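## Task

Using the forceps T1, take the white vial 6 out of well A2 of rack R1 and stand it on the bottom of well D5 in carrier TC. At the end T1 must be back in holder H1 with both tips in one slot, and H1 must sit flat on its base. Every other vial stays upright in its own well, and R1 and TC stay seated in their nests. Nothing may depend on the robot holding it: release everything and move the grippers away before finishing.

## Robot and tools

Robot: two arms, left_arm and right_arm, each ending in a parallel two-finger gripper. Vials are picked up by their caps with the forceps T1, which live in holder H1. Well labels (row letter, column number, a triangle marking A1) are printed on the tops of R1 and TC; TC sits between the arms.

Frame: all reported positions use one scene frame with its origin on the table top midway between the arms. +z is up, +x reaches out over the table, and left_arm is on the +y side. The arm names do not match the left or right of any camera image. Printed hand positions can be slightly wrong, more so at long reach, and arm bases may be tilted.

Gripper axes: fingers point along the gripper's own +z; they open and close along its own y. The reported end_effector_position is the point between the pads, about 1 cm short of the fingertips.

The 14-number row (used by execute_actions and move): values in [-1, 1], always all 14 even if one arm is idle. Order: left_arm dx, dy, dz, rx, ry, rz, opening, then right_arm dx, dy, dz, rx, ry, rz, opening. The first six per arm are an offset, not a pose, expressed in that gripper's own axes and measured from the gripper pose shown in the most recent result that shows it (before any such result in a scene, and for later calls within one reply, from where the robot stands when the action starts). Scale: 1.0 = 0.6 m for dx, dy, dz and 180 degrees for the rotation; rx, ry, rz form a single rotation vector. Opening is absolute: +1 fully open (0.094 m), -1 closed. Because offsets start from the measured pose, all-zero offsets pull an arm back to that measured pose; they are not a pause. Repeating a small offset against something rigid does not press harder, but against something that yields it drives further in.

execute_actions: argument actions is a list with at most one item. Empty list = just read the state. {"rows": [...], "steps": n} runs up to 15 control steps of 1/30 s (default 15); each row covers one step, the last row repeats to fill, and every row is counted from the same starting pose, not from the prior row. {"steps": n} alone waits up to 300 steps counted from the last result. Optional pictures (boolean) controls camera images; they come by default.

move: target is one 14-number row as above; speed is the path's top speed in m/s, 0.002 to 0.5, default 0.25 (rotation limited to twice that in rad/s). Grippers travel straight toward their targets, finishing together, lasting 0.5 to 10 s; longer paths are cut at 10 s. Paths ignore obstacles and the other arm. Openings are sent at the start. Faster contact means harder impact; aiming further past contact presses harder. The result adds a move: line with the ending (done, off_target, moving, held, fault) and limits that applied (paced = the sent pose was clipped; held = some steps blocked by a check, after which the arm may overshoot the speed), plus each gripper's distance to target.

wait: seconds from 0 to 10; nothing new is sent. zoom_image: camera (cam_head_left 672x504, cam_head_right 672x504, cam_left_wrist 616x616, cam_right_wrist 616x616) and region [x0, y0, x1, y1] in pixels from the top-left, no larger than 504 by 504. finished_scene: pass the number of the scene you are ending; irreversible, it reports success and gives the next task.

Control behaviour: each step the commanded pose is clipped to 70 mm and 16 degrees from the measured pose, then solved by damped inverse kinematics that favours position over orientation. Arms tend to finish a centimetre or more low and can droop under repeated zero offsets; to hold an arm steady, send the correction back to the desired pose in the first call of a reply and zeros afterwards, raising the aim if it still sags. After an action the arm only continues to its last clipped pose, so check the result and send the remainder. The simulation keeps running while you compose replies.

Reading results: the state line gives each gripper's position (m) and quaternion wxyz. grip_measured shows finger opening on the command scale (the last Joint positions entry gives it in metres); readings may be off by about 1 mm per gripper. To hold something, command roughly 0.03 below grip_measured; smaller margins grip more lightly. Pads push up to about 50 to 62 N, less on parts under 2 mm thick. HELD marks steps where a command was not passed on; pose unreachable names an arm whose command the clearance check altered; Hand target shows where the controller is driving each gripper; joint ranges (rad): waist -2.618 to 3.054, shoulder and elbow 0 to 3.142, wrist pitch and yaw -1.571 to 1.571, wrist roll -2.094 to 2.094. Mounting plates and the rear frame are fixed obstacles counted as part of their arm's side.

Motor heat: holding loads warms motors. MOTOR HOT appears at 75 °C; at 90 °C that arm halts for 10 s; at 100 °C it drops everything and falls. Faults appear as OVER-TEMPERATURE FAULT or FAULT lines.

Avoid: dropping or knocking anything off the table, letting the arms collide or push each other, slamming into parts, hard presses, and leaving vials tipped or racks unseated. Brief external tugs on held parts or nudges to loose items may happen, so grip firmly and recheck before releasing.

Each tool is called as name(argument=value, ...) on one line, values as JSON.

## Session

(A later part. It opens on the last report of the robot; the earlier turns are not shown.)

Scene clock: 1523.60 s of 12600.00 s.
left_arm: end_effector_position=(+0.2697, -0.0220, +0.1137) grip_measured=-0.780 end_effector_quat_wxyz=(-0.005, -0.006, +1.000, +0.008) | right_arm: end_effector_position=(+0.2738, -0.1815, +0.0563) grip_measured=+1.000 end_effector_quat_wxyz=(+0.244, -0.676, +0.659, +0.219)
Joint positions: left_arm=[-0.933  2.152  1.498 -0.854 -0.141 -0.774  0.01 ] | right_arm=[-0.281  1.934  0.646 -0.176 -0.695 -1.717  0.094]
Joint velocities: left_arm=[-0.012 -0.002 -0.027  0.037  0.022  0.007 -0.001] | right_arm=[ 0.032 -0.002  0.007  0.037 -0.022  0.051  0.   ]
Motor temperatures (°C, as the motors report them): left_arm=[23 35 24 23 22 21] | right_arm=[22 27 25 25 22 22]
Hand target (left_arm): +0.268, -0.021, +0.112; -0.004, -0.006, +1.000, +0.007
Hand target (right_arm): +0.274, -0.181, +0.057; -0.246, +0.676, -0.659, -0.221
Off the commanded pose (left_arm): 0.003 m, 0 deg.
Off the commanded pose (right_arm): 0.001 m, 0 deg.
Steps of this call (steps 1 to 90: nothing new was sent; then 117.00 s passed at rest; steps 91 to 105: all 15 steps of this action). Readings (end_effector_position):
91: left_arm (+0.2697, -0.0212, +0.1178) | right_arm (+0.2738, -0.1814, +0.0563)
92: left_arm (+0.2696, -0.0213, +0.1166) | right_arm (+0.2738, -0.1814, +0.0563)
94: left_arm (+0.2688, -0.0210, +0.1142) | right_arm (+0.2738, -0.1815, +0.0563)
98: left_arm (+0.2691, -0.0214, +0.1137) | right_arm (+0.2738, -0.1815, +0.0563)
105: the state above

execute_actions(actions=[])

zoom_image(camera="cam_left_wrist", region=[286, 290, 366, 370])

zoom_image(camera="cam_right_wrist", region=[258, 85, 318, 145])

Scene clock: 1530.83 s of 12600.00 s.
left_arm: end_effector_position=(+0.2699, -0.0222, +0.1137) grip_measured=-0.780 end_effector_quat_wxyz=(-0.004, -0.006, +1.000, +0.008) | right_arm: end_effector_position=(+0.2738, -0.1815, +0.0563) grip_measured=+1.000 end_effector_quat_wxyz=(+0.244, -0.676, +0.659, +0.219)
Joint positions: left_arm=[-0.933  2.152  1.498 -0.853 -0.141 -0.774  0.01 ] | right_arm=[-0.281  1.934  0.646 -0.176 -0.695 -1.717  0.094]
Joint velocities: left_arm=[ 0.002  0.002  0.002  0.037  0.007 -0.051  0.   ] | right_arm=[-0.007  0.002  0.007  0.037  0.022  0.022  0.   ]
Motor temperatures (°C, as the motors report them): left_arm=[23 35 24 23 22 21] | right_arm=[22 27 25 25 22 22]
Hand target (left_arm): +0.268, -0.021, +0.112; -0.004, -0.006, +1.000, +0.007
Hand target (right_arm): +0.274, -0.181, +0.057; -0.246, +0.676, -0.659, -0.221
Off the commanded pose (left_arm): 0.003 m, 0 deg.
Off the commanded pose (right_arm): 0.001 m, 0 deg.
Steps of this call (steps 1 to 90: nothing new was sent; then 4.23 s passed at rest). Readings (end_effector_position):
1: left_arm (+0.2698, -0.0220, +0.1137) | right_arm (+0.2738, -0.1815, +0.0563)
2: left_arm (+0.2698, -0.0220, +0.1137) | right_arm (+0.2738, -0.1815, +0.0563)
4: left_arm (+0.2699, -0.0221, +0.1137) | right_arm (+0.2738, -0.1815, +0.0563)
8: left_arm (+0.2699, -0.0221, +0.1137) | right_arm (+0.2738, -0.1815, +0.0563)
90: the state above

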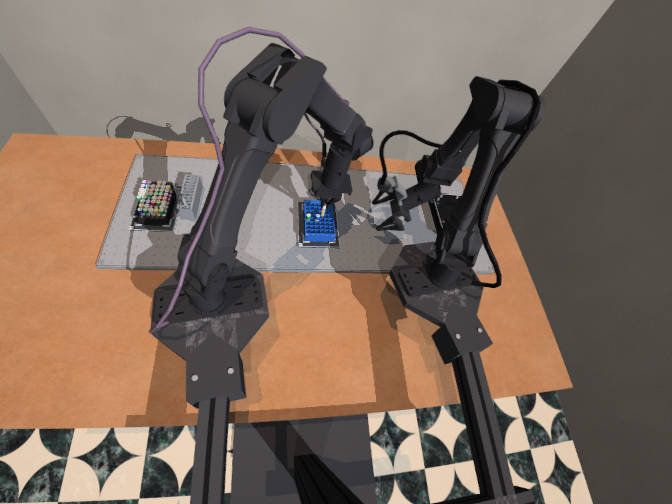

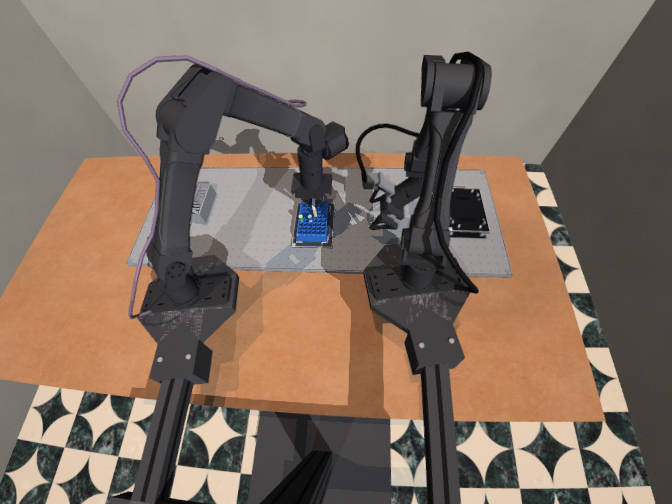

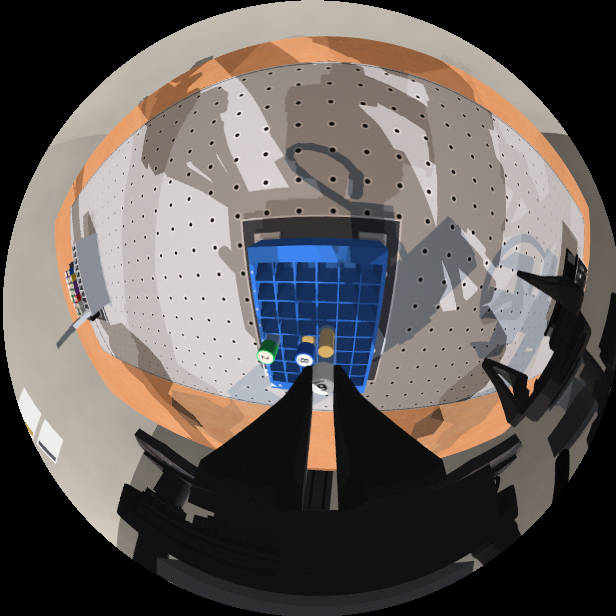

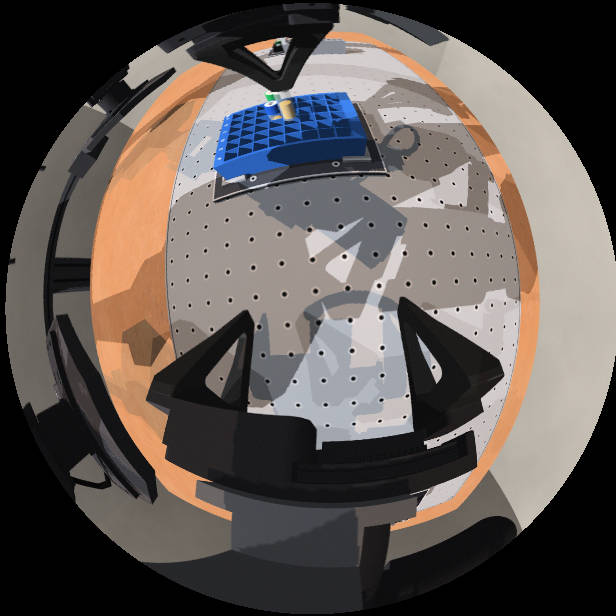

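Region (286, 290, 366, 370) of cam_left_wrist's 616x616 image, scaled by 6.300, with more detail than that image has.

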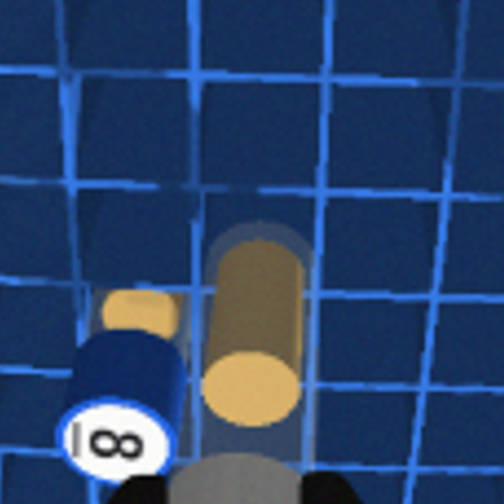

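Region (258, 85, 318, 145) of cam_right_wrist's 616x616 image, scaled by 8.400, with more detail than that image has.

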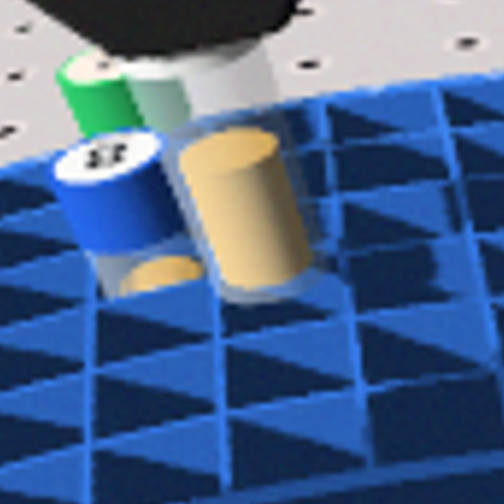

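execute_actions(actions=[{"rows": [[-0.0070,0.00833,0.00133,0,0,-0.0051,-0.8,-0.0017,0,0,0,-0.002,0,1],[-0.0070,0.00833,0.00133,0,0,-0.0051,-0.8,-0.0017,0,0,0,-0.002,0,1],[-0.0035,0.00417,0.00067,0,0,-0.00255,-0.8,-0.0017,0,0,0,-0.002,0,1]], "steps": 12}], pictures=false)

Scene clock: 1551.03 s of 12600.00 s.
left_arm: end_effector_position=(+0.2710, -0.0208, +0.1135) grip_measured=-0.780 end_effector_quat_wxyz=(-0.005, -0.008, +1.000, +0.008) | right_arm: end_effector_position=(+0.2738, -0.1815, +0.0562) grip_measured=+1.000 end_effector_quat_wxyz=(+0.244, -0.676, +0.659, +0.219)
Joint positions: left_arm=[-0.929  2.152  1.498 -0.853 -0.141 -0.774  0.01 ] | right_arm=[-0.281  1.934  0.646 -0.176 -0.694 -1.717  0.094]
Joint velocities: left_arm=[ 0.017 -0.002 -0.012  0.022  0.037 -0.022  0.001] | right_arm=[ 0.002  0.002 -0.002  0.022  0.022 -0.007  0.   ]
Motor temperatures (°C, as the motors report them): left_arm=[23 35 24 23 22 21] | right_arm=[22 27 25 25 22 22]
Hand target (left_arm): +0.272, -0.020, +0.113; -0.004, -0.010, +1.000, +0.008
Hand target (right_arm): +0.274, -0.181, +0.057; -0.246, +0.676, -0.659, -0.221
Off the commanded pose (left_arm): 0.002 m, 0 deg.
Off the commanded pose (right_arm): 0.001 m, 0 deg.
Steps of this call (steps 1 to 90: nothing new was sent; then 16.80 s passed at rest; steps 91 to 102: all 12 steps of this action). Readings (end_effector_position):
91: left_arm (+0.2701, -0.0219, +0.1137) | right_arm (+0.2738, -0.1815, +0.0563)
92: left_arm (+0.2704, -0.0216, +0.1136) | right_arm (+0.2738, -0.1815, +0.0563)
94: left_arm (+0.2710, -0.0208, +0.1135) | right_arm (+0.2738, -0.1815, +0.0563)
98: left_arm (+0.2710, -0.0208, +0.1135) | right_arm (+0.2738, -0.1815, +0.0562)
102: the state above

execute_actions(actions=[{"rows": [[0.0092,-0.0109,-0.0018,0,0,0.0067,-0.8,-0.0017,0,0,0,-0.002,0,1],[0.0092,-0.0109,-0.0018,0,0,0.0067,-0.8,-0.0017,0,0,0,-0.002,0,1],[0.0039,-0.0047,-0.0008,0,0,0.0029,-0.8,-0.0017,0,0,0,-0.002,0,1]], "steps": 10}], pictures=false)

Scene clock: 1566.27 s of 12600.00 s.
left_arm: end_effector_position=(+0.2706, -0.0214, +0.1136) grip_measured=-0.780 end_effector_quat_wxyz=(-0.005, -0.008, +1.000, +0.008) | right_arm: end_effector_position=(+0.2738, -0.1816, +0.0562) grip_measured=+1.000 end_effector_quat_wxyz=(+0.244, -0.677, +0.659, +0.219)
Joint positions: left_arm=[-0.931  2.152  1.498 -0.853 -0.141 -0.774  0.01 ] | right_arm=[-0.281  1.934  0.646 -0.176 -0.694 -1.717  0.094]
Joint velocities: left_arm=[-0.017  0.002 -0.007 -0.007  0.007 -0.037  0.001] | right_arm=[ 0.012  0.007 -0.002 -0.037 -0.007  0.007  0.   ]
Motor temperatures (°C, as the motors report them): left_arm=[23 35 24 23 22 21] | right_arm=[22 27 25 24 22 22]
Hand target (left_arm): +0.269, -0.024, +0.114; -0.005, -0.004, +1.000, +0.008
Hand target (right_arm): +0.274, -0.181, +0.057; -0.246, +0.676, -0.659, -0.221
Off the commanded pose (left_arm): 0.003 m, 0 deg.
Off the commanded pose (right_arm): 0.001 m, 0 deg.
Steps of this call (steps 1 to 90: nothing new was sent; then 11.90 s passed at rest; steps 91 to 100: all 10 steps of this action). Readings (end_effector_position):
91: left_arm (+0.2709, -0.0210, +0.1135) | right_arm (+0.2738, -0.1815, +0.0562)
92: left_arm (+0.2707, -0.0212, +0.1135) | right_arm (+0.2738, -0.1815, +0.0562)
94: left_arm (+0.2706, -0.0214, +0.1136) | right_arm (+0.2738, -0.1815, +0.0562)
98: left_arm (+0.2706, -0.0214, +0.1136) | right_arm (+0.2738, -0.1815, +0.0562)
100: the state above

execute_actions(actions=[{"rows": [[-0.00548,-0.00555,0,0.00423,-0.00423,-0.00073,-0.8,-0.0017,0,0,0,-0.002,0,1]], "steps": 15}], pictures=false)

Scene clock: 1591.83 s of 12600.00 s.
left_arm: end_effector_position=(+0.2713, -0.0221, +0.1135) grip_measured=-0.780 end_effector_quat_wxyz=(-0.003, -0.008, +1.000, +0.006) | right_arm: end_effector_position=(+0.2738, -0.1816, +0.0562) grip_measured=+1.000 end_effector_quat_wxyz=(+0.244, -0.677, +0.659, +0.219)
Joint positions: left_arm=[-0.931  2.152  1.498 -0.849 -0.141 -0.774  0.01 ] | right_arm=[-0.281  1.934  0.646 -0.176 -0.694 -1.717  0.094]
Joint velocities: left_arm=[-0.007 -0.012 -0.012  0.037 -0.007  0.022  0.   ] | right_arm=[-0.002 -0.012 -0.002  0.007  0.007 -0.007  0.   ]
Motor temperatures (°C, as the motors report them): left_arm=[23 35 24 23 22 21] | right_arm=[22 27 25 24 22 22]
Hand target (left_arm): +0.274, -0.025, +0.114; +0.002, -0.009, +1.000, +0.001
Hand target (right_arm): +0.274, -0.181, +0.057; -0.246, +0.676, -0.659, -0.221
Off the commanded pose (left_arm): 0.004 m, 1 deg.
Off the commanded pose (right_arm): 0.001 m, 0 deg.
Steps of this call (steps 1 to 90: nothing new was sent; then 22.07 s passed at rest; steps 91 to 105: all 15 steps of this action). Readings (end_effector_position):
91: left_arm (+0.2706, -0.0214, +0.1136) | right_arm (+0.2738, -0.1816, +0.0562)
92: left_arm (+0.2707, -0.0215, +0.1136) | right_arm (+0.2738, -0.1816, +0.0562)
94: left_arm (+0.2710, -0.0218, +0.1136) | right_arm (+0.2738, -0.1816, +0.0562)
98: left_arm (+0.2713, -0.0220, +0.1135) | right_arm (+0.2738, -0.1816, +0.0562)
105: the state above

execute_actions(actions=[{"rows": [[0.00152,-0.00235,0.02253,-0.00256,0.00256,0.00044,-0.8,-0.0017,0,0,0,-0.002,0,1],[0.00152,-0.00235,0.02253,-0.00256,0.00256,0.00044,-0.8,-0.0017,0,0,0,-0.002,0,1],[-0.00269,-0.00449,0.01024,0.00145,-0.00145,-0.00025,-0.8,-0.0017,0,0,0,-0.002,0,1],[-0.00280,-0.00484,0.01161,0.00145,-0.00145,-0.00025,-0.8,-0.0017,0,0,0,-0.002,0,1],[-0.00256,-0.00472,0.01229,0.00123,-0.00123,-0.00021,-0.8,-0.0017,0,0,0,-0.002,0,1]], "steps": 15}])

zoom_image(camera="cam_left_wrist", region=[286, 290, 366, 370])

zoom_image(camera="cam_right_wrist", region=[258, 85, 318, 145])

Scene clock: 1629.03 s of 12600.00 s.
left_arm: end_effector_position=(+0.2701, -0.0222, +0.1067) grip_measured=-0.780 end_effector_quat_wxyz=(-0.007, -0.007, +1.000, +0.010) | right_arm: end_effector_position=(+0.2738, -0.1816, +0.0561) grip_measured=+1.000 end_effector_quat_wxyz=(+0.244, -0.677, +0.660, +0.219)
Joint positions: left_arm=[-0.931  2.17   1.498 -0.841 -0.141 -0.774  0.01 ] | right_arm=[-0.281  1.934  0.646 -0.176 -0.694 -1.717  0.094]
Joint velocities: left_arm=[-0.007  0.022 -0.022  0.007  0.037 -0.022 -0.001] | right_arm=[-0.012 -0.012 -0.002 -0.037  0.022  0.022  0.   ]
Motor temperatures (°C, as the motors report them): left_arm=[23 35 24 23 22 21] | right_arm=[22 27 25 23 22 22]
Hand target (left_arm): +0.273, -0.025, +0.106; -0.001, -0.008, +1.000, +0.005
Hand target (right_arm): +0.274, -0.181, +0.057; -0.246, +0.676, -0.659, -0.221
Off the commanded pose (left_arm): 0.004 m, 1 deg.
Off the commanded pose (right_arm): 0.001 m, 0 deg.
Steps of this call (steps 1 to 90: nothing new was sent; then 33.70 s passed at rest; steps 91 to 105: all 15 steps of this action). Readings (end_effector_position):
91: left_arm (+0.2711, -0.0220, +0.1127) | right_arm (+0.2738, -0.1816, +0.0561)
92: left_arm (+0.2712, -0.0224, +0.1114) | right_arm (+0.2738, -0.1816, +0.0561)
94: left_arm (+0.2705, -0.0222, +0.1083) | right_arm (+0.2738, -0.1816, +0.0561)
98: left_arm (+0.2701, -0.0222, +0.1067) | right_arm (+0.2738, -0.1816, +0.0561)
105: the state above

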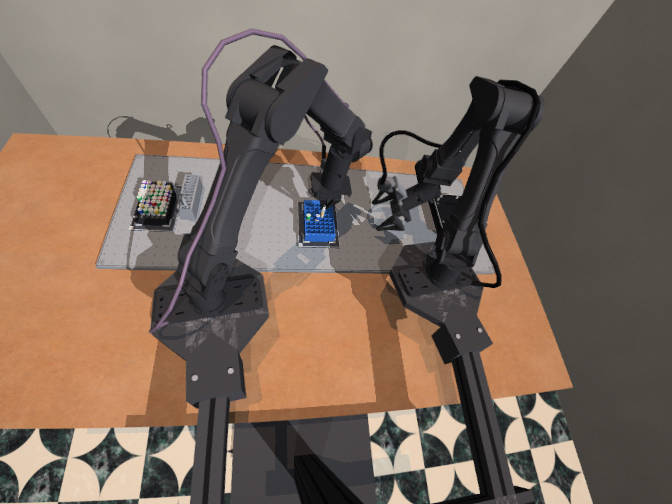

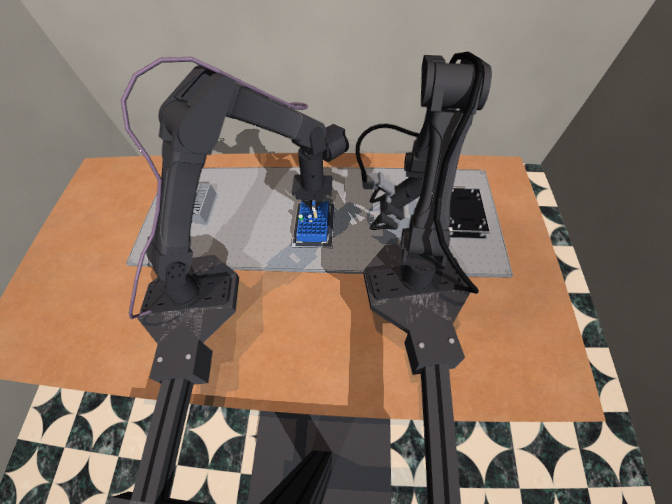

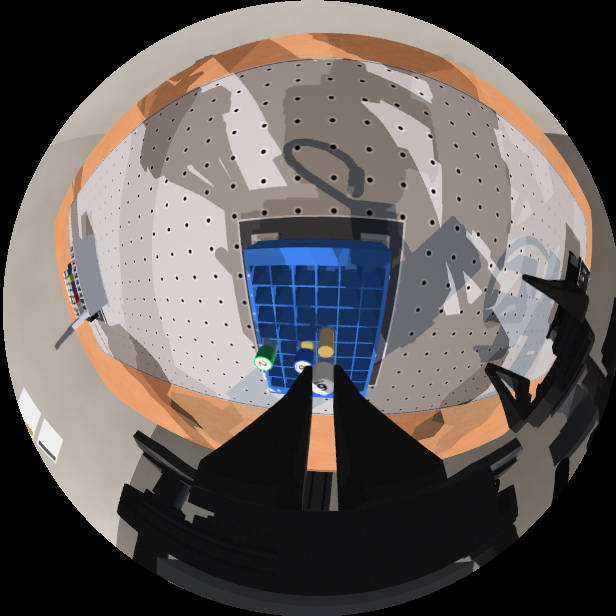

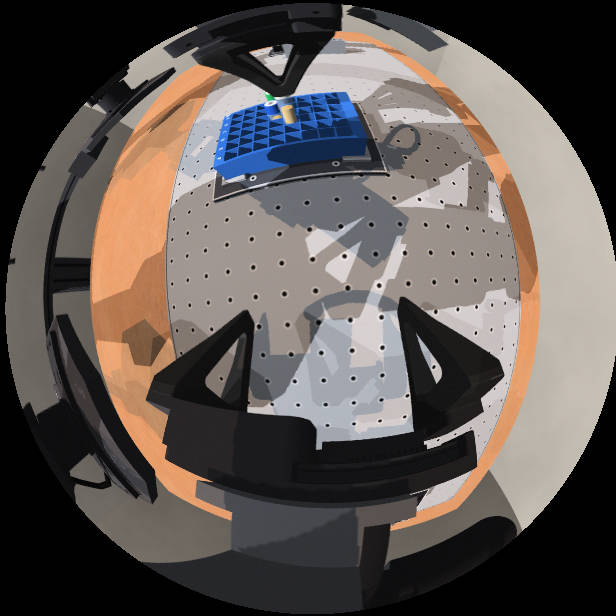

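Region (286, 290, 366, 370) of cam_left_wrist's 616x616 image, scaled by 6.300, with more detail than that image has.

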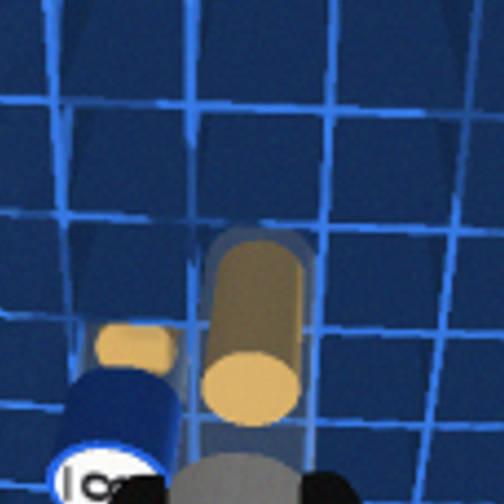

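Region (258, 85, 318, 145) of cam_right_wrist's 616x616 image, scaled by 8.400, with more detail than that image has.

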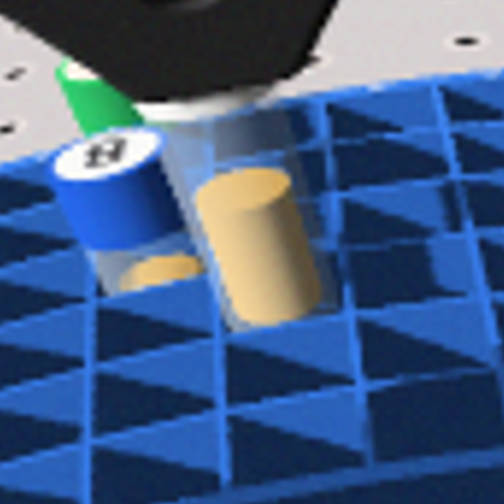

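execute_actions(actions=[{"rows": [[-0.0070,0.00833,0.00133,0,0,-0.0051,-0.8,-0.0017,0,0,0,-0.002,0,1],[-0.0022,0.0026,0.0004,0,0,-0.0016,-0.8,-0.0017,0,0,0,-0.002,0,1]], "steps": 8}], pictures=false)

Scene clock: 1689.07 s of 12600.00 s.
left_arm: end_effector_position=(+0.2705, -0.0217, +0.1067) grip_measured=-0.780 end_effector_quat_wxyz=(-0.007, -0.008, +1.000, +0.010) | right_arm: end_effector_position=(+0.2738, -0.1817, +0.0561) grip_measured=+1.000 end_effector_quat_wxyz=(+0.243, -0.677, +0.660, +0.219)
Joint positions: left_arm=[-0.929  2.17   1.498 -0.841 -0.141 -0.774  0.01 ] | right_arm=[-0.281  1.934  0.646 -0.176 -0.693 -1.717  0.094]
Joint velocities: left_arm=[ 0.002  0.002  0.007 -0.022  0.007 -0.037  0.   ] | right_arm=[ 0.007 -0.002  0.002  0.066 -0.022 -0.022  0.   ]
Motor temperatures (°C, as the motors report them): left_arm=[23 35 24 23 22 21] | right_arm=[22 27 24 23 23 22]
Hand target (left_arm): +0.271, -0.021, +0.107; -0.006, -0.010, +1.000, +0.010
Hand target (right_arm): +0.274, -0.181, +0.057; -0.246, +0.676, -0.659, -0.221
Off the commanded pose (left_arm): 0.001 m, 0 deg.
Off the commanded pose (right_arm): 0.001 m, 0 deg.
Steps of this call (steps 1 to 90: nothing new was sent; then 56.77 s passed at rest; steps 91 to 98: all 8 steps of this action). Readings (end_effector_position):
91: left_arm (+0.2703, -0.0219, +0.1067) | right_arm (+0.2738, -0.1816, +0.0561)
92: left_arm (+0.2704, -0.0218, +0.1067) | right_arm (+0.2738, -0.1816, +0.0561)
94: left_arm (+0.2705, -0.0217, +0.1067) | right_arm (+0.2738, -0.1817, +0.0561)
98: the state above

move(target=[0, 0, 0, 0, 0, 0.175, -0.8, -0.0017, 0, 0, 0, -0.002, 0, 1], speed=0.12)

zoom_image(camera="cam_left_wrist", region=[266, 280, 386, 400])

zoom_image(camera="cam_right_wrist", region=[258, 85, 318, 145])

Scene clock: 1698.33 s of 12600.00 s.
left_arm: end_effector_position=(+0.2706, -0.0218, +0.1067) grip_measured=-0.780 end_effector_quat_wxyz=(-0.009, +0.258, +0.966, +0.008) | right_arm: end_effector_position=(+0.2737, -0.1824, +0.0555) grip_measured=+1.000 end_effector_quat_wxyz=(+0.241, -0.677, +0.660, +0.217)
Joint positions: left_arm=[-0.929  2.17   1.498 -0.84  -0.141 -0.236  0.01 ] | right_arm=[-0.281  1.934  0.646 -0.176 -0.688 -1.717  0.094]
Joint velocities: left_arm=[-0.007 -0.017 -0.012  0.066 -0.051  0.066 -0.   ] | right_arm=[-0.012 -0.017 -0.012  0.125  0.007 -0.007  0.   ]
Motor temperatures (°C, as the motors report them): left_arm=[23 35 24 23 22 21] | right_arm=[22 27 24 23 23 22]
Hand target (left_arm): +0.271, -0.022, +0.107; -0.009, +0.264, +0.965, +0.008
Hand target (right_arm): +0.274, -0.181, +0.057; -0.246, +0.676, -0.659, -0.221
Off the commanded pose (left_arm): 0.000 m, 1 deg.
Off the commanded pose (right_arm): 0.002 m, 1 deg.
After step 90, 3.53 s passed at rest.
move: done

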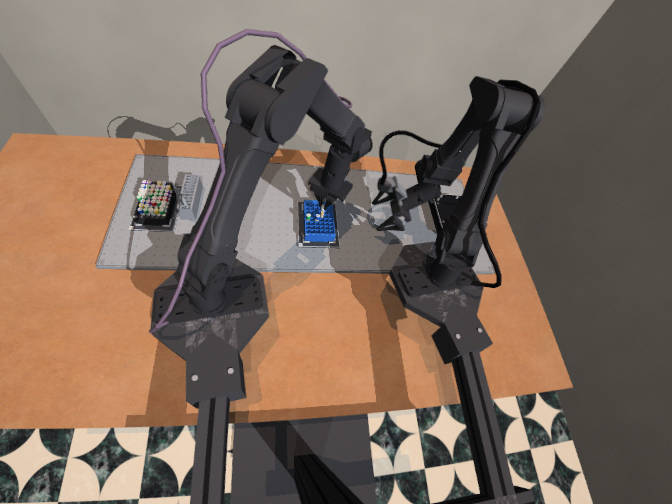

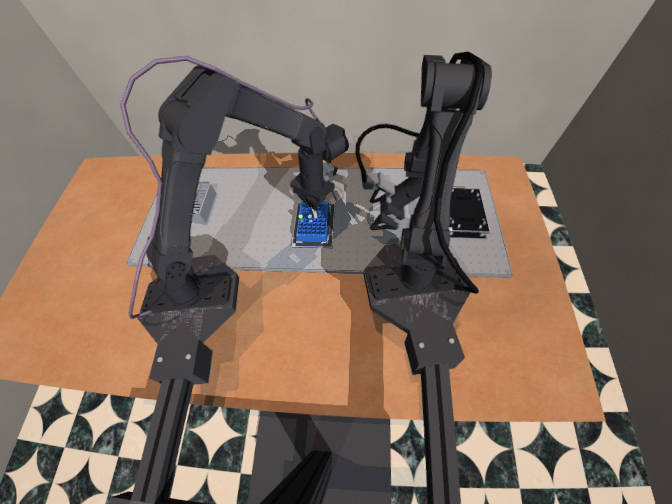

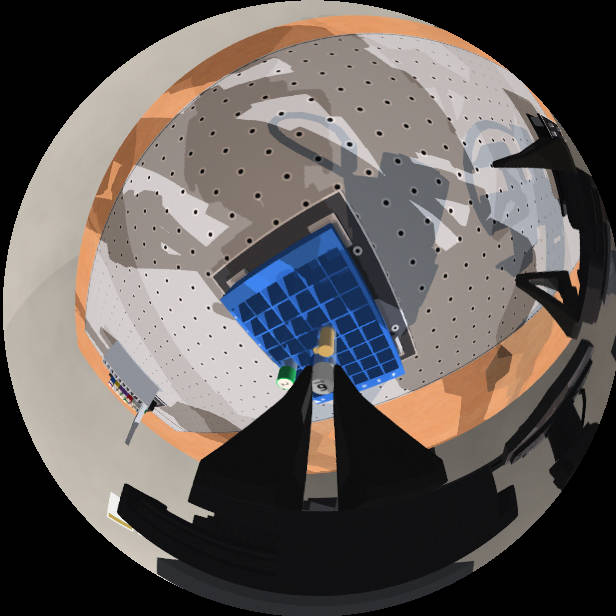

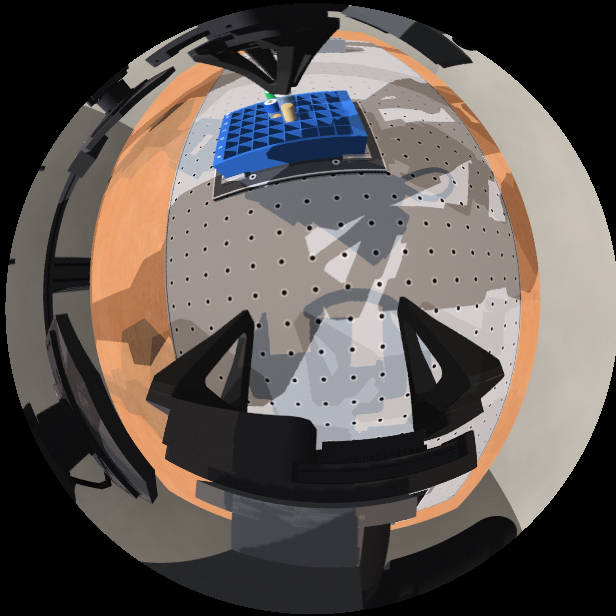

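Region (266, 280, 386, 400) of cam_left_wrist's 616x616 image, scaled by 4.200, with more detail than that image has.

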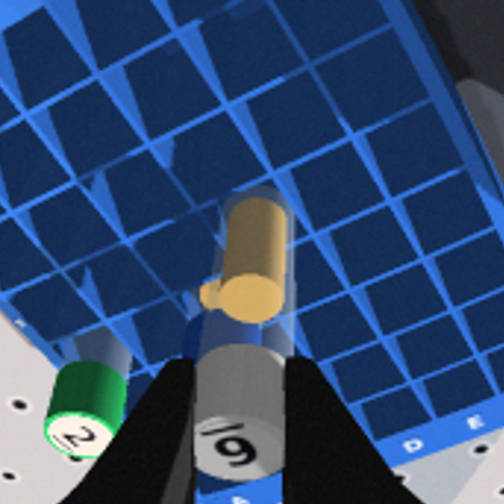

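Region (258, 85, 318, 145) of cam_right_wrist's 616x616 image, scaled by 8.400, with more detail than that image has.

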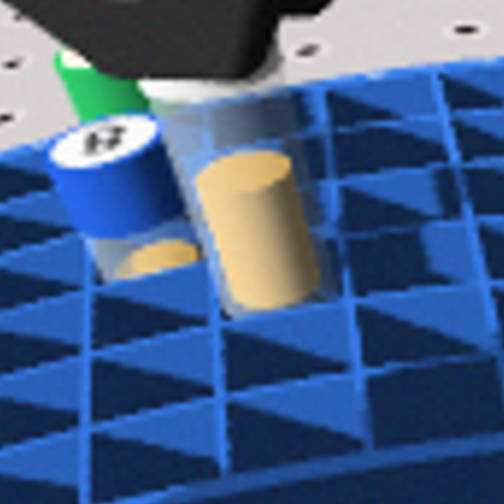

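execute_actions(actions=[{"rows": [[-0.00143,0.00780,0.02361,-0.00086,0.00319,-0.00469,-0.8,-0.0017,0,0,0,-0.002,0,1],[-0.00143,0.00780,0.02361,-0.00086,0.00319,-0.00469,-0.8,-0.0017,0,0,0,-0.002,0,1],[-0.00832,-0.00026,0.01122,0.00123,-0.00456,-0.00216,-0.8,-0.0017,0,0,0,-0.002,0,1],[-0.00775,-0.00029,0.01257,0.00107,-0.00395,-0.00209,-0.8,-0.0017,0,0,0,-0.002,0,1],[-0.00718,-0.00031,0.01392,0.00090,-0.00335,-0.00201,-0.8,-0.0017,0,0,0,-0.002,0,1],[-0.00678,-0.00021,0.01392,0.00082,-0.00304,-0.00197,-0.8,-0.0017,0,0,0,-0.002,0,1]], "steps": 15}])

zoom_image(camera="cam_left_wrist", region=[266, 280, 386, 400])

zoom_image(camera="cam_right_wrist", region=[258, 85, 318, 145])

Scene clock: 1766.27 s of 12600.00 s.
left_arm: end_effector_position=(+0.2720, -0.0224, +0.1000) grip_measured=-0.780 end_effector_quat_wxyz=(-0.008, +0.258, +0.966, +0.008) | right_arm: end_effector_position=(+0.2737, -0.1825, +0.0555) grip_measured=+1.000 end_effector_quat_wxyz=(+0.241, -0.677, +0.660, +0.217)
Joint positions: left_arm=[-0.926  2.187  1.498 -0.822 -0.141 -0.233  0.01 ] | right_arm=[-0.281  1.934  0.646 -0.176 -0.687 -1.717  0.094]
Joint velocities: left_arm=[-0.017 -0.007 -0.007 -0.022 -0.051  0.007  0.001] | right_arm=[ 0.007  0.007 -0.012 -0.037  0.022 -0.037  0.   ]
Motor temperatures (°C, as the motors report them): left_arm=[23 36 24 23 22 21] | right_arm=[22 28 24 22 23 22]
Hand target (left_arm): +0.274, -0.024, +0.098; -0.004, +0.256, +0.967, +0.005
Hand target (right_arm): +0.274, -0.182, +0.056; -0.244, +0.677, -0.659, -0.219
Off the commanded pose (left_arm): 0.003 m, 1 deg.
Off the commanded pose (right_arm): 0.001 m, 0 deg.
Steps of this call (steps 1 to 90: nothing new was sent; then 64.43 s passed at rest; steps 91 to 105: all 15 steps of this action). Readings (end_effector_position):
91: left_arm (+0.2709, -0.0217, +0.1060) | right_arm (+0.2737, -0.1824, +0.0555)
92: left_arm (+0.2715, -0.0219, +0.1048) | right_arm (+0.2737, -0.1825, +0.0555)
94: left_arm (+0.2718, -0.0219, +0.1021) | right_arm (+0.2737, -0.1825, +0.0555)
98: left_arm (+0.2717, -0.0222, +0.1001) | right_arm (+0.2737, -0.1825, +0.0555)
105: the state above

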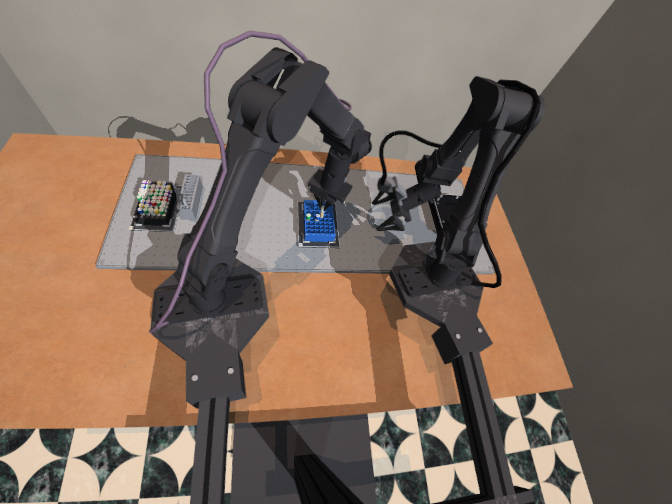

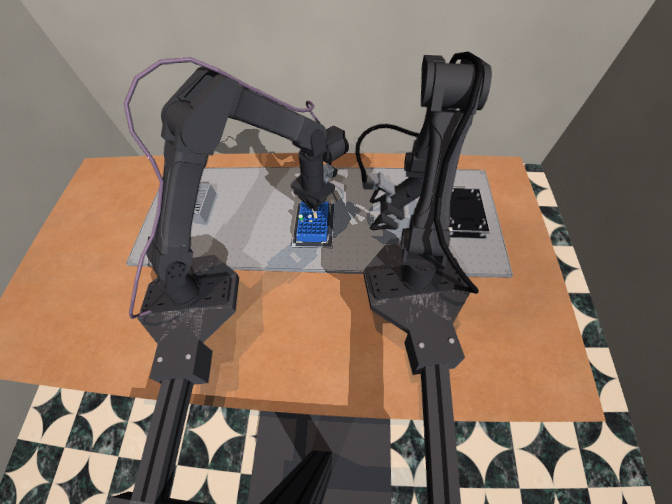

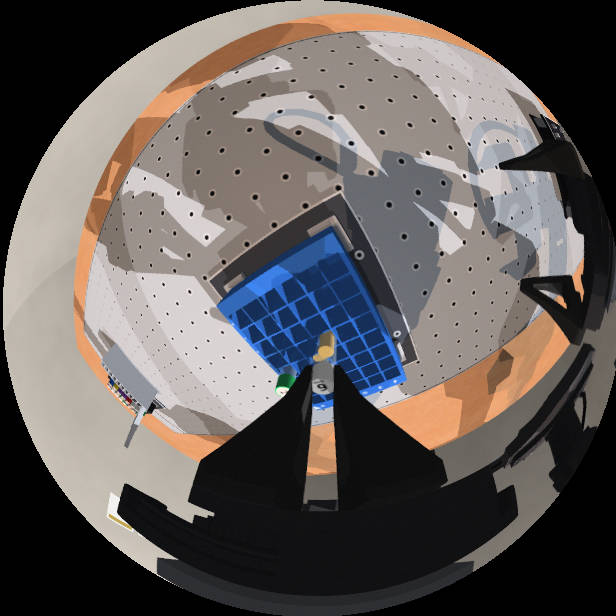

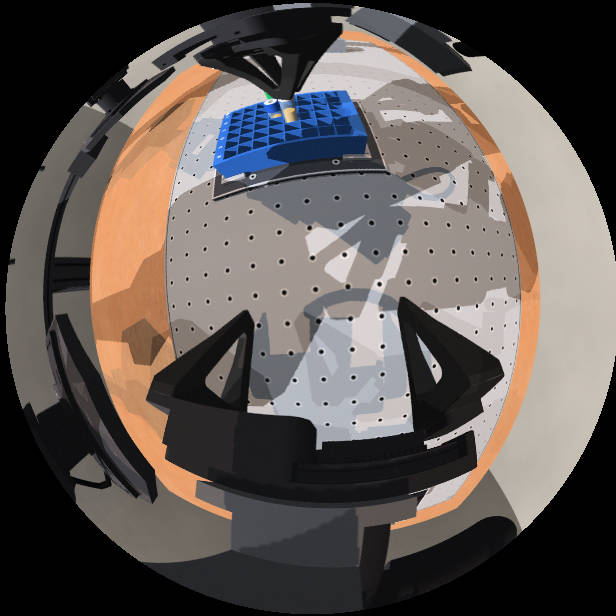

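Region (266, 280, 386, 400) of cam_left_wrist's 616x616 image, scaled by 4.200, with more detail than that image has.

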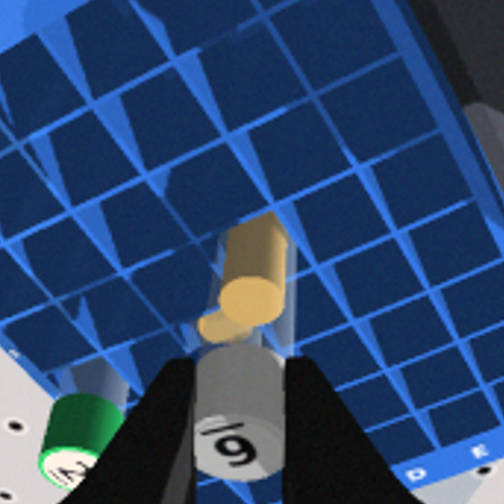

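Region (258, 85, 318, 145) of cam_right_wrist's 616x616 image, scaled by 8.400, with more detail than that image has.

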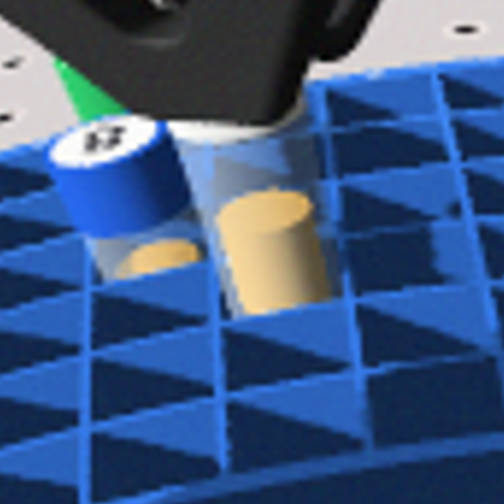

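execute_actions(actions=[{"rows": [[0.00074,0.00840,0.02361,-0.00131,0.00487,-0.00448,-0.8,-0.0017,0,0,0,-0.002,0,1],[0.00206,0.00104,0.02270,-0.00131,0.00487,-0.00098,-0.8,-0.0017,0,0,0,-0.002,0,1],[-0.00476,0.00072,0.01122,0.00049,-0.00182,-0.00182,-0.8,-0.0017,0,0,0,-0.002,0,1],[-0.00419,0.00069,0.01257,0.00033,-0.00122,-0.00174,-0.8,-0.0017,0,0,0,-0.002,0,1],[-0.00362,0.00067,0.01392,0.00016,-0.00061,-0.00167,-0.8,-0.0017,0,0,0,-0.002,0,1]], "steps": 15}])

zoom_image(camera="cam_left_wrist", region=[266, 280, 386, 400])

zoom_image(camera="cam_right_wrist", region=[258, 85, 318, 145])

Scene clock: 1786.90 s of 12600.00 s.
left_arm: end_effector_position=(+0.2718, -0.0227, +0.0935) grip_measured=-0.780 end_effector_quat_wxyz=(-0.011, +0.258, +0.966, +0.009) | right_arm: end_effector_position=(+0.2737, -0.1825, +0.0554) grip_measured=+1.000 end_effector_quat_wxyz=(+0.241, -0.677, +0.660, +0.217)
Joint positions: left_arm=[-0.924  2.204  1.498 -0.81  -0.141 -0.233  0.01 ] | right_arm=[-0.281  1.934  0.646 -0.176 -0.687 -1.717  0.094]
Joint velocities: left_arm=[-0.007  0.007  0.007 -0.022  0.007  0.007 -0.001] | right_arm=[-0.007 -0.017 -0.017 -0.037  0.051  0.037  0.   ]
Motor temperatures (°C, as the motors report them): left_arm=[23 36 24 23 22 21] | right_arm=[22 28 24 22 23 22]
Hand target (left_arm): +0.274, -0.023, +0.092; -0.008, +0.255, +0.967, +0.007
Hand target (right_arm): +0.274, -0.182, +0.056; -0.243, +0.677, -0.659, -0.219
Off the commanded pose (left_arm): 0.003 m, 0 deg.
Off the commanded pose (right_arm): 0.001 m, 0 deg.
Steps of this call (steps 1 to 90: nothing new was sent; then 17.13 s passed at rest; steps 91 to 105: all 15 steps of this action). Readings (end_effector_position):
91: left_arm (+0.2720, -0.0221, +0.0993) | right_arm (+0.2737, -0.1825, +0.0555)
92: left_arm (+0.2720, -0.0221, +0.0981) | right_arm (+0.2737, -0.1825, +0.0555)
94: left_arm (+0.2715, -0.0220, +0.0952) | right_arm (+0.2737, -0.1825, +0.0554)
98: left_arm (+0.2718, -0.0226, +0.0935) | right_arm (+0.2737, -0.1825, +0.0554)
105: the state above

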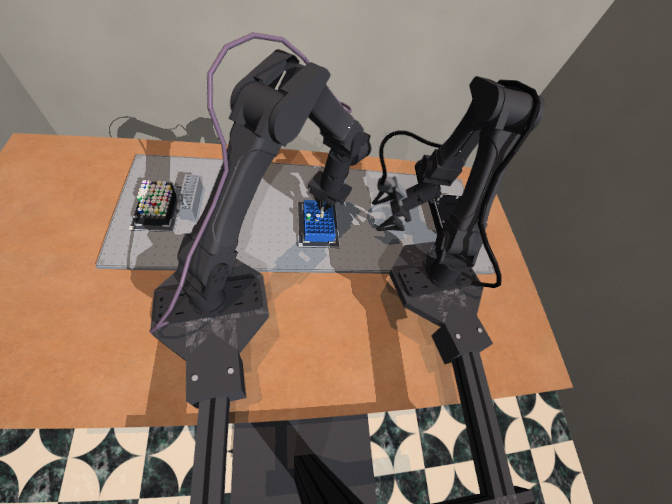

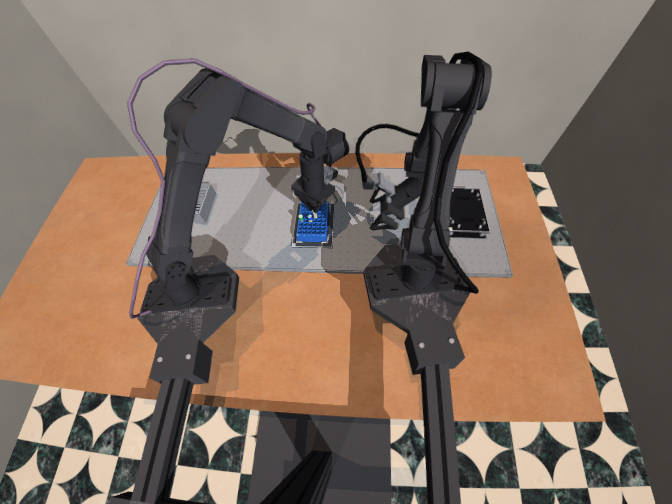

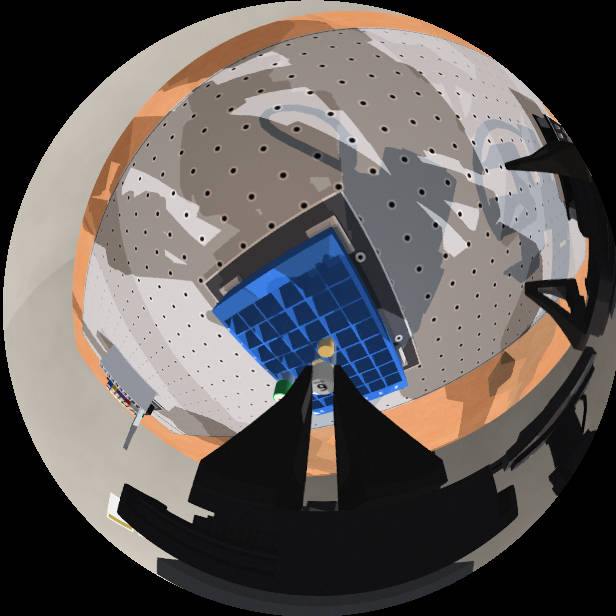

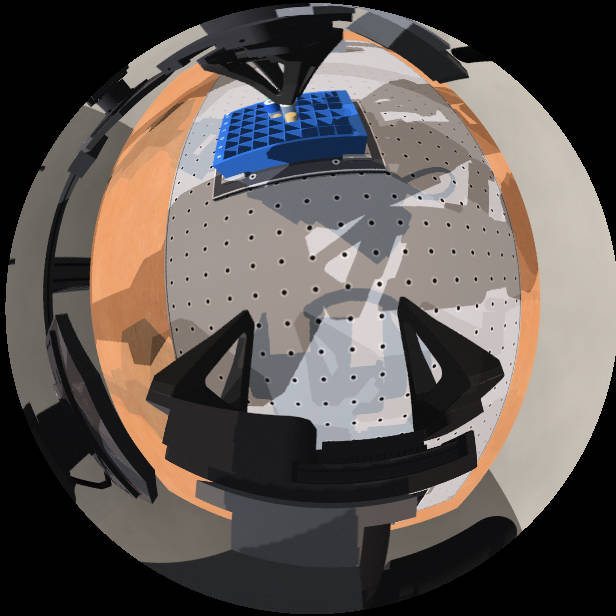

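Region (266, 280, 386, 400) of cam_left_wrist's 616x616 image, scaled by 4.200, with more detail than that image has.

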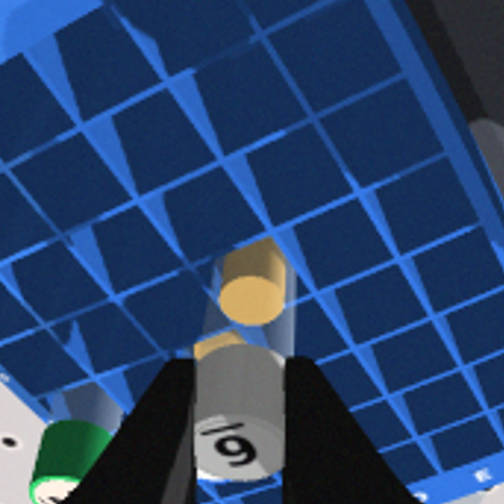

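Region (258, 85, 318, 145) of cam_right_wrist's 616x616 image, scaled by 8.400, with more detail than that image has.

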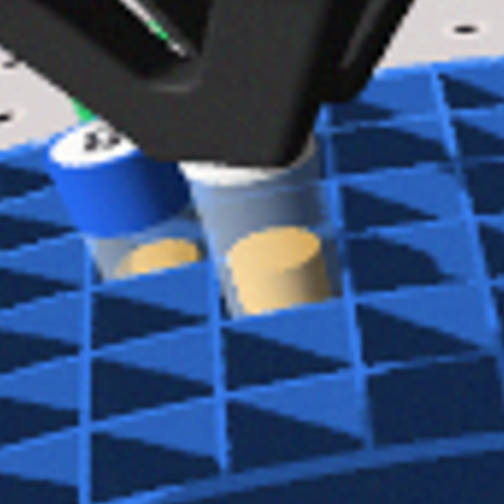

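execute_actions(actions=[{"rows": [[0.00074,0.00840,0.02361,-0.00131,0.00487,-0.00448,-0.8,-0.0017,0,0,0,-0.002,0,1],[0.00146,0.00438,0.02311,-0.00131,0.00487,-0.00257,-0.8,-0.0017,0,0,0,-0.002,0,1],[-0.00476,0.00072,0.01122,0.00049,-0.00182,-0.00182,-0.8,-0.0017,0,0,0,-0.002,0,1],[-0.00419,0.00069,0.01257,0.00033,-0.00122,-0.00174,-0.8,-0.0017,0,0,0,-0.002,0,1],[-0.00362,0.00067,0.01392,0.00016,-0.00061,-0.00167,-0.8,-0.0017,0,0,0,-0.002,0,1]], "steps": 15}])

zoom_image(camera="cam_left_wrist", region=[266, 280, 386, 400])

zoom_image(camera="cam_right_wrist", region=[258, 85, 318, 145])

Scene clock: 1801.00 s of 12600.00 s.
left_arm: end_effector_position=(+0.2717, -0.0228, +0.0876) grip_measured=-0.780 end_effector_quat_wxyz=(-0.012, +0.257, +0.966, +0.010) | right_arm: end_effector_position=(+0.2737, -0.1826, +0.0554) grip_measured=+1.000 end_effector_quat_wxyz=(+0.241, -0.677, +0.660, +0.217)
Joint positions: left_arm=[-0.922  2.219  1.498 -0.799 -0.141 -0.233  0.01 ] | right_arm=[-0.281  1.934  0.646 -0.176 -0.687 -1.717  0.094]
Joint velocities: left_arm=[-0.002 -0.002 -0.007  0.007 -0.022  0.007  0.   ] | right_arm=[ 0.002  0.012 -0.002  0.007  0.007  0.007  0.   ]
Motor temperatures (°C, as the motors report them): left_arm=[23 35 24 23 22 21] | right_arm=[22 28 24 22 23 22]
Hand target (left_arm): +0.274, -0.023, +0.085; -0.009, +0.255, +0.967, +0.008
Hand target (right_arm): +0.274, -0.182, +0.056; -0.243, +0.677, -0.659, -0.219
Off the commanded pose (left_arm): 0.003 m, 0 deg.
Off the commanded pose (right_arm): 0.001 m, 0 deg.
Steps of this call (steps 1 to 90: nothing new was sent; then 10.60 s passed at rest; steps 91 to 105: all 15 steps of this action). Readings (end_effector_position):
91: left_arm (+0.2718, -0.0224, +0.0928) | right_arm (+0.2737, -0.1825, +0.0554)
92: left_arm (+0.2718, -0.0224, +0.0916) | right_arm (+0.2737, -0.1825, +0.0554)
94: left_arm (+0.2716, -0.0226, +0.0889) | right_arm (+0.2737, -0.1825, +0.0554)
98: left_arm (+0.2717, -0.0228, +0.0876) | right_arm (+0.2737, -0.1825, +0.0554)
105: the state above

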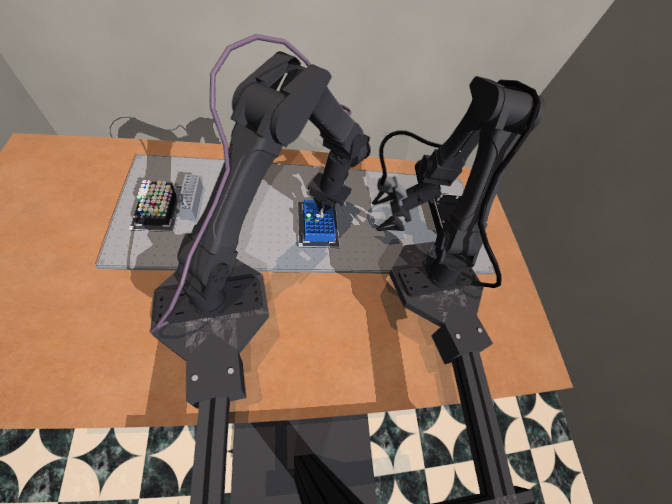

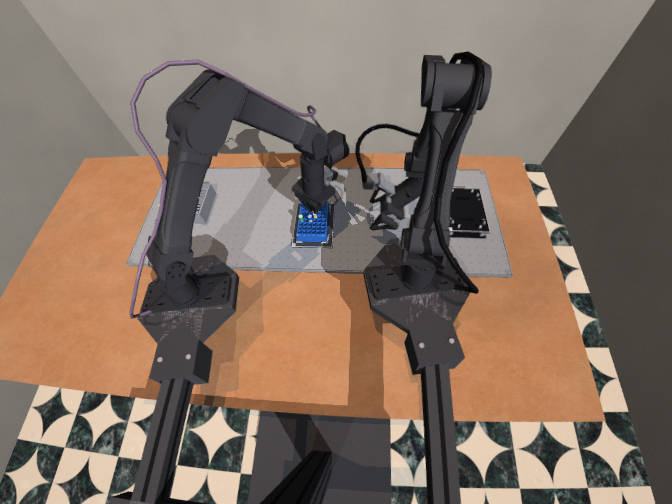

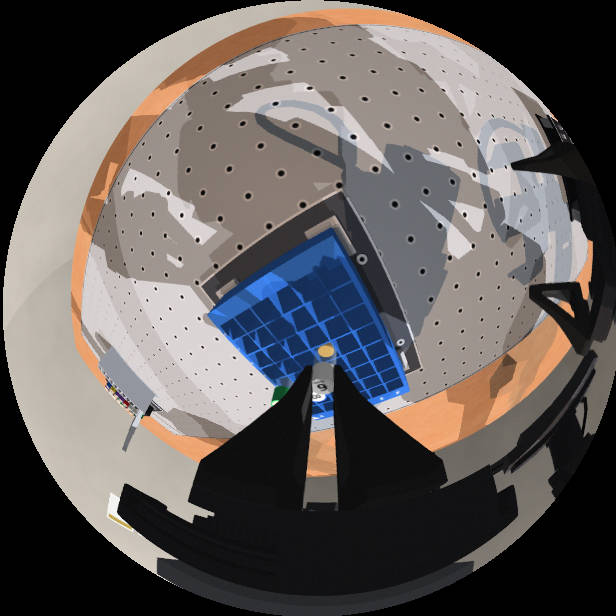

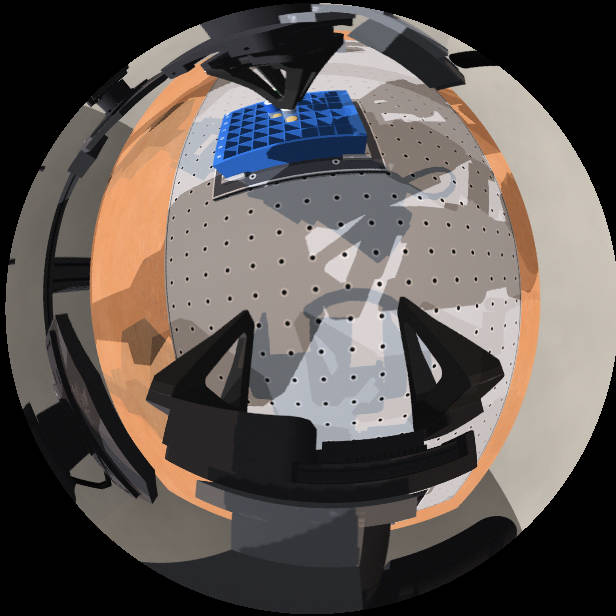

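Region (266, 280, 386, 400) of cam_left_wrist's 616x616 image, scaled by 4.200, with more detail than that image has.

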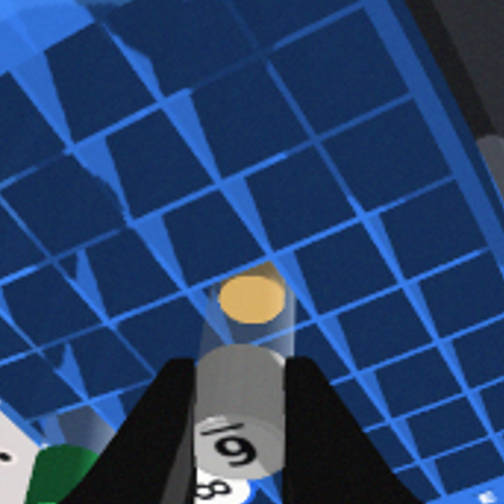

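Region (258, 85, 318, 145) of cam_right_wrist's 616x616 image, scaled by 8.400, with more detail than that image has.

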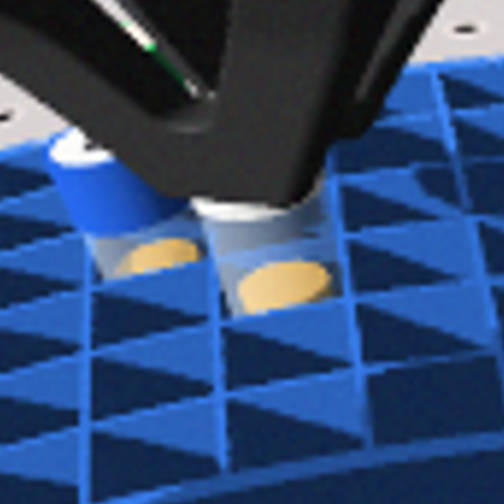

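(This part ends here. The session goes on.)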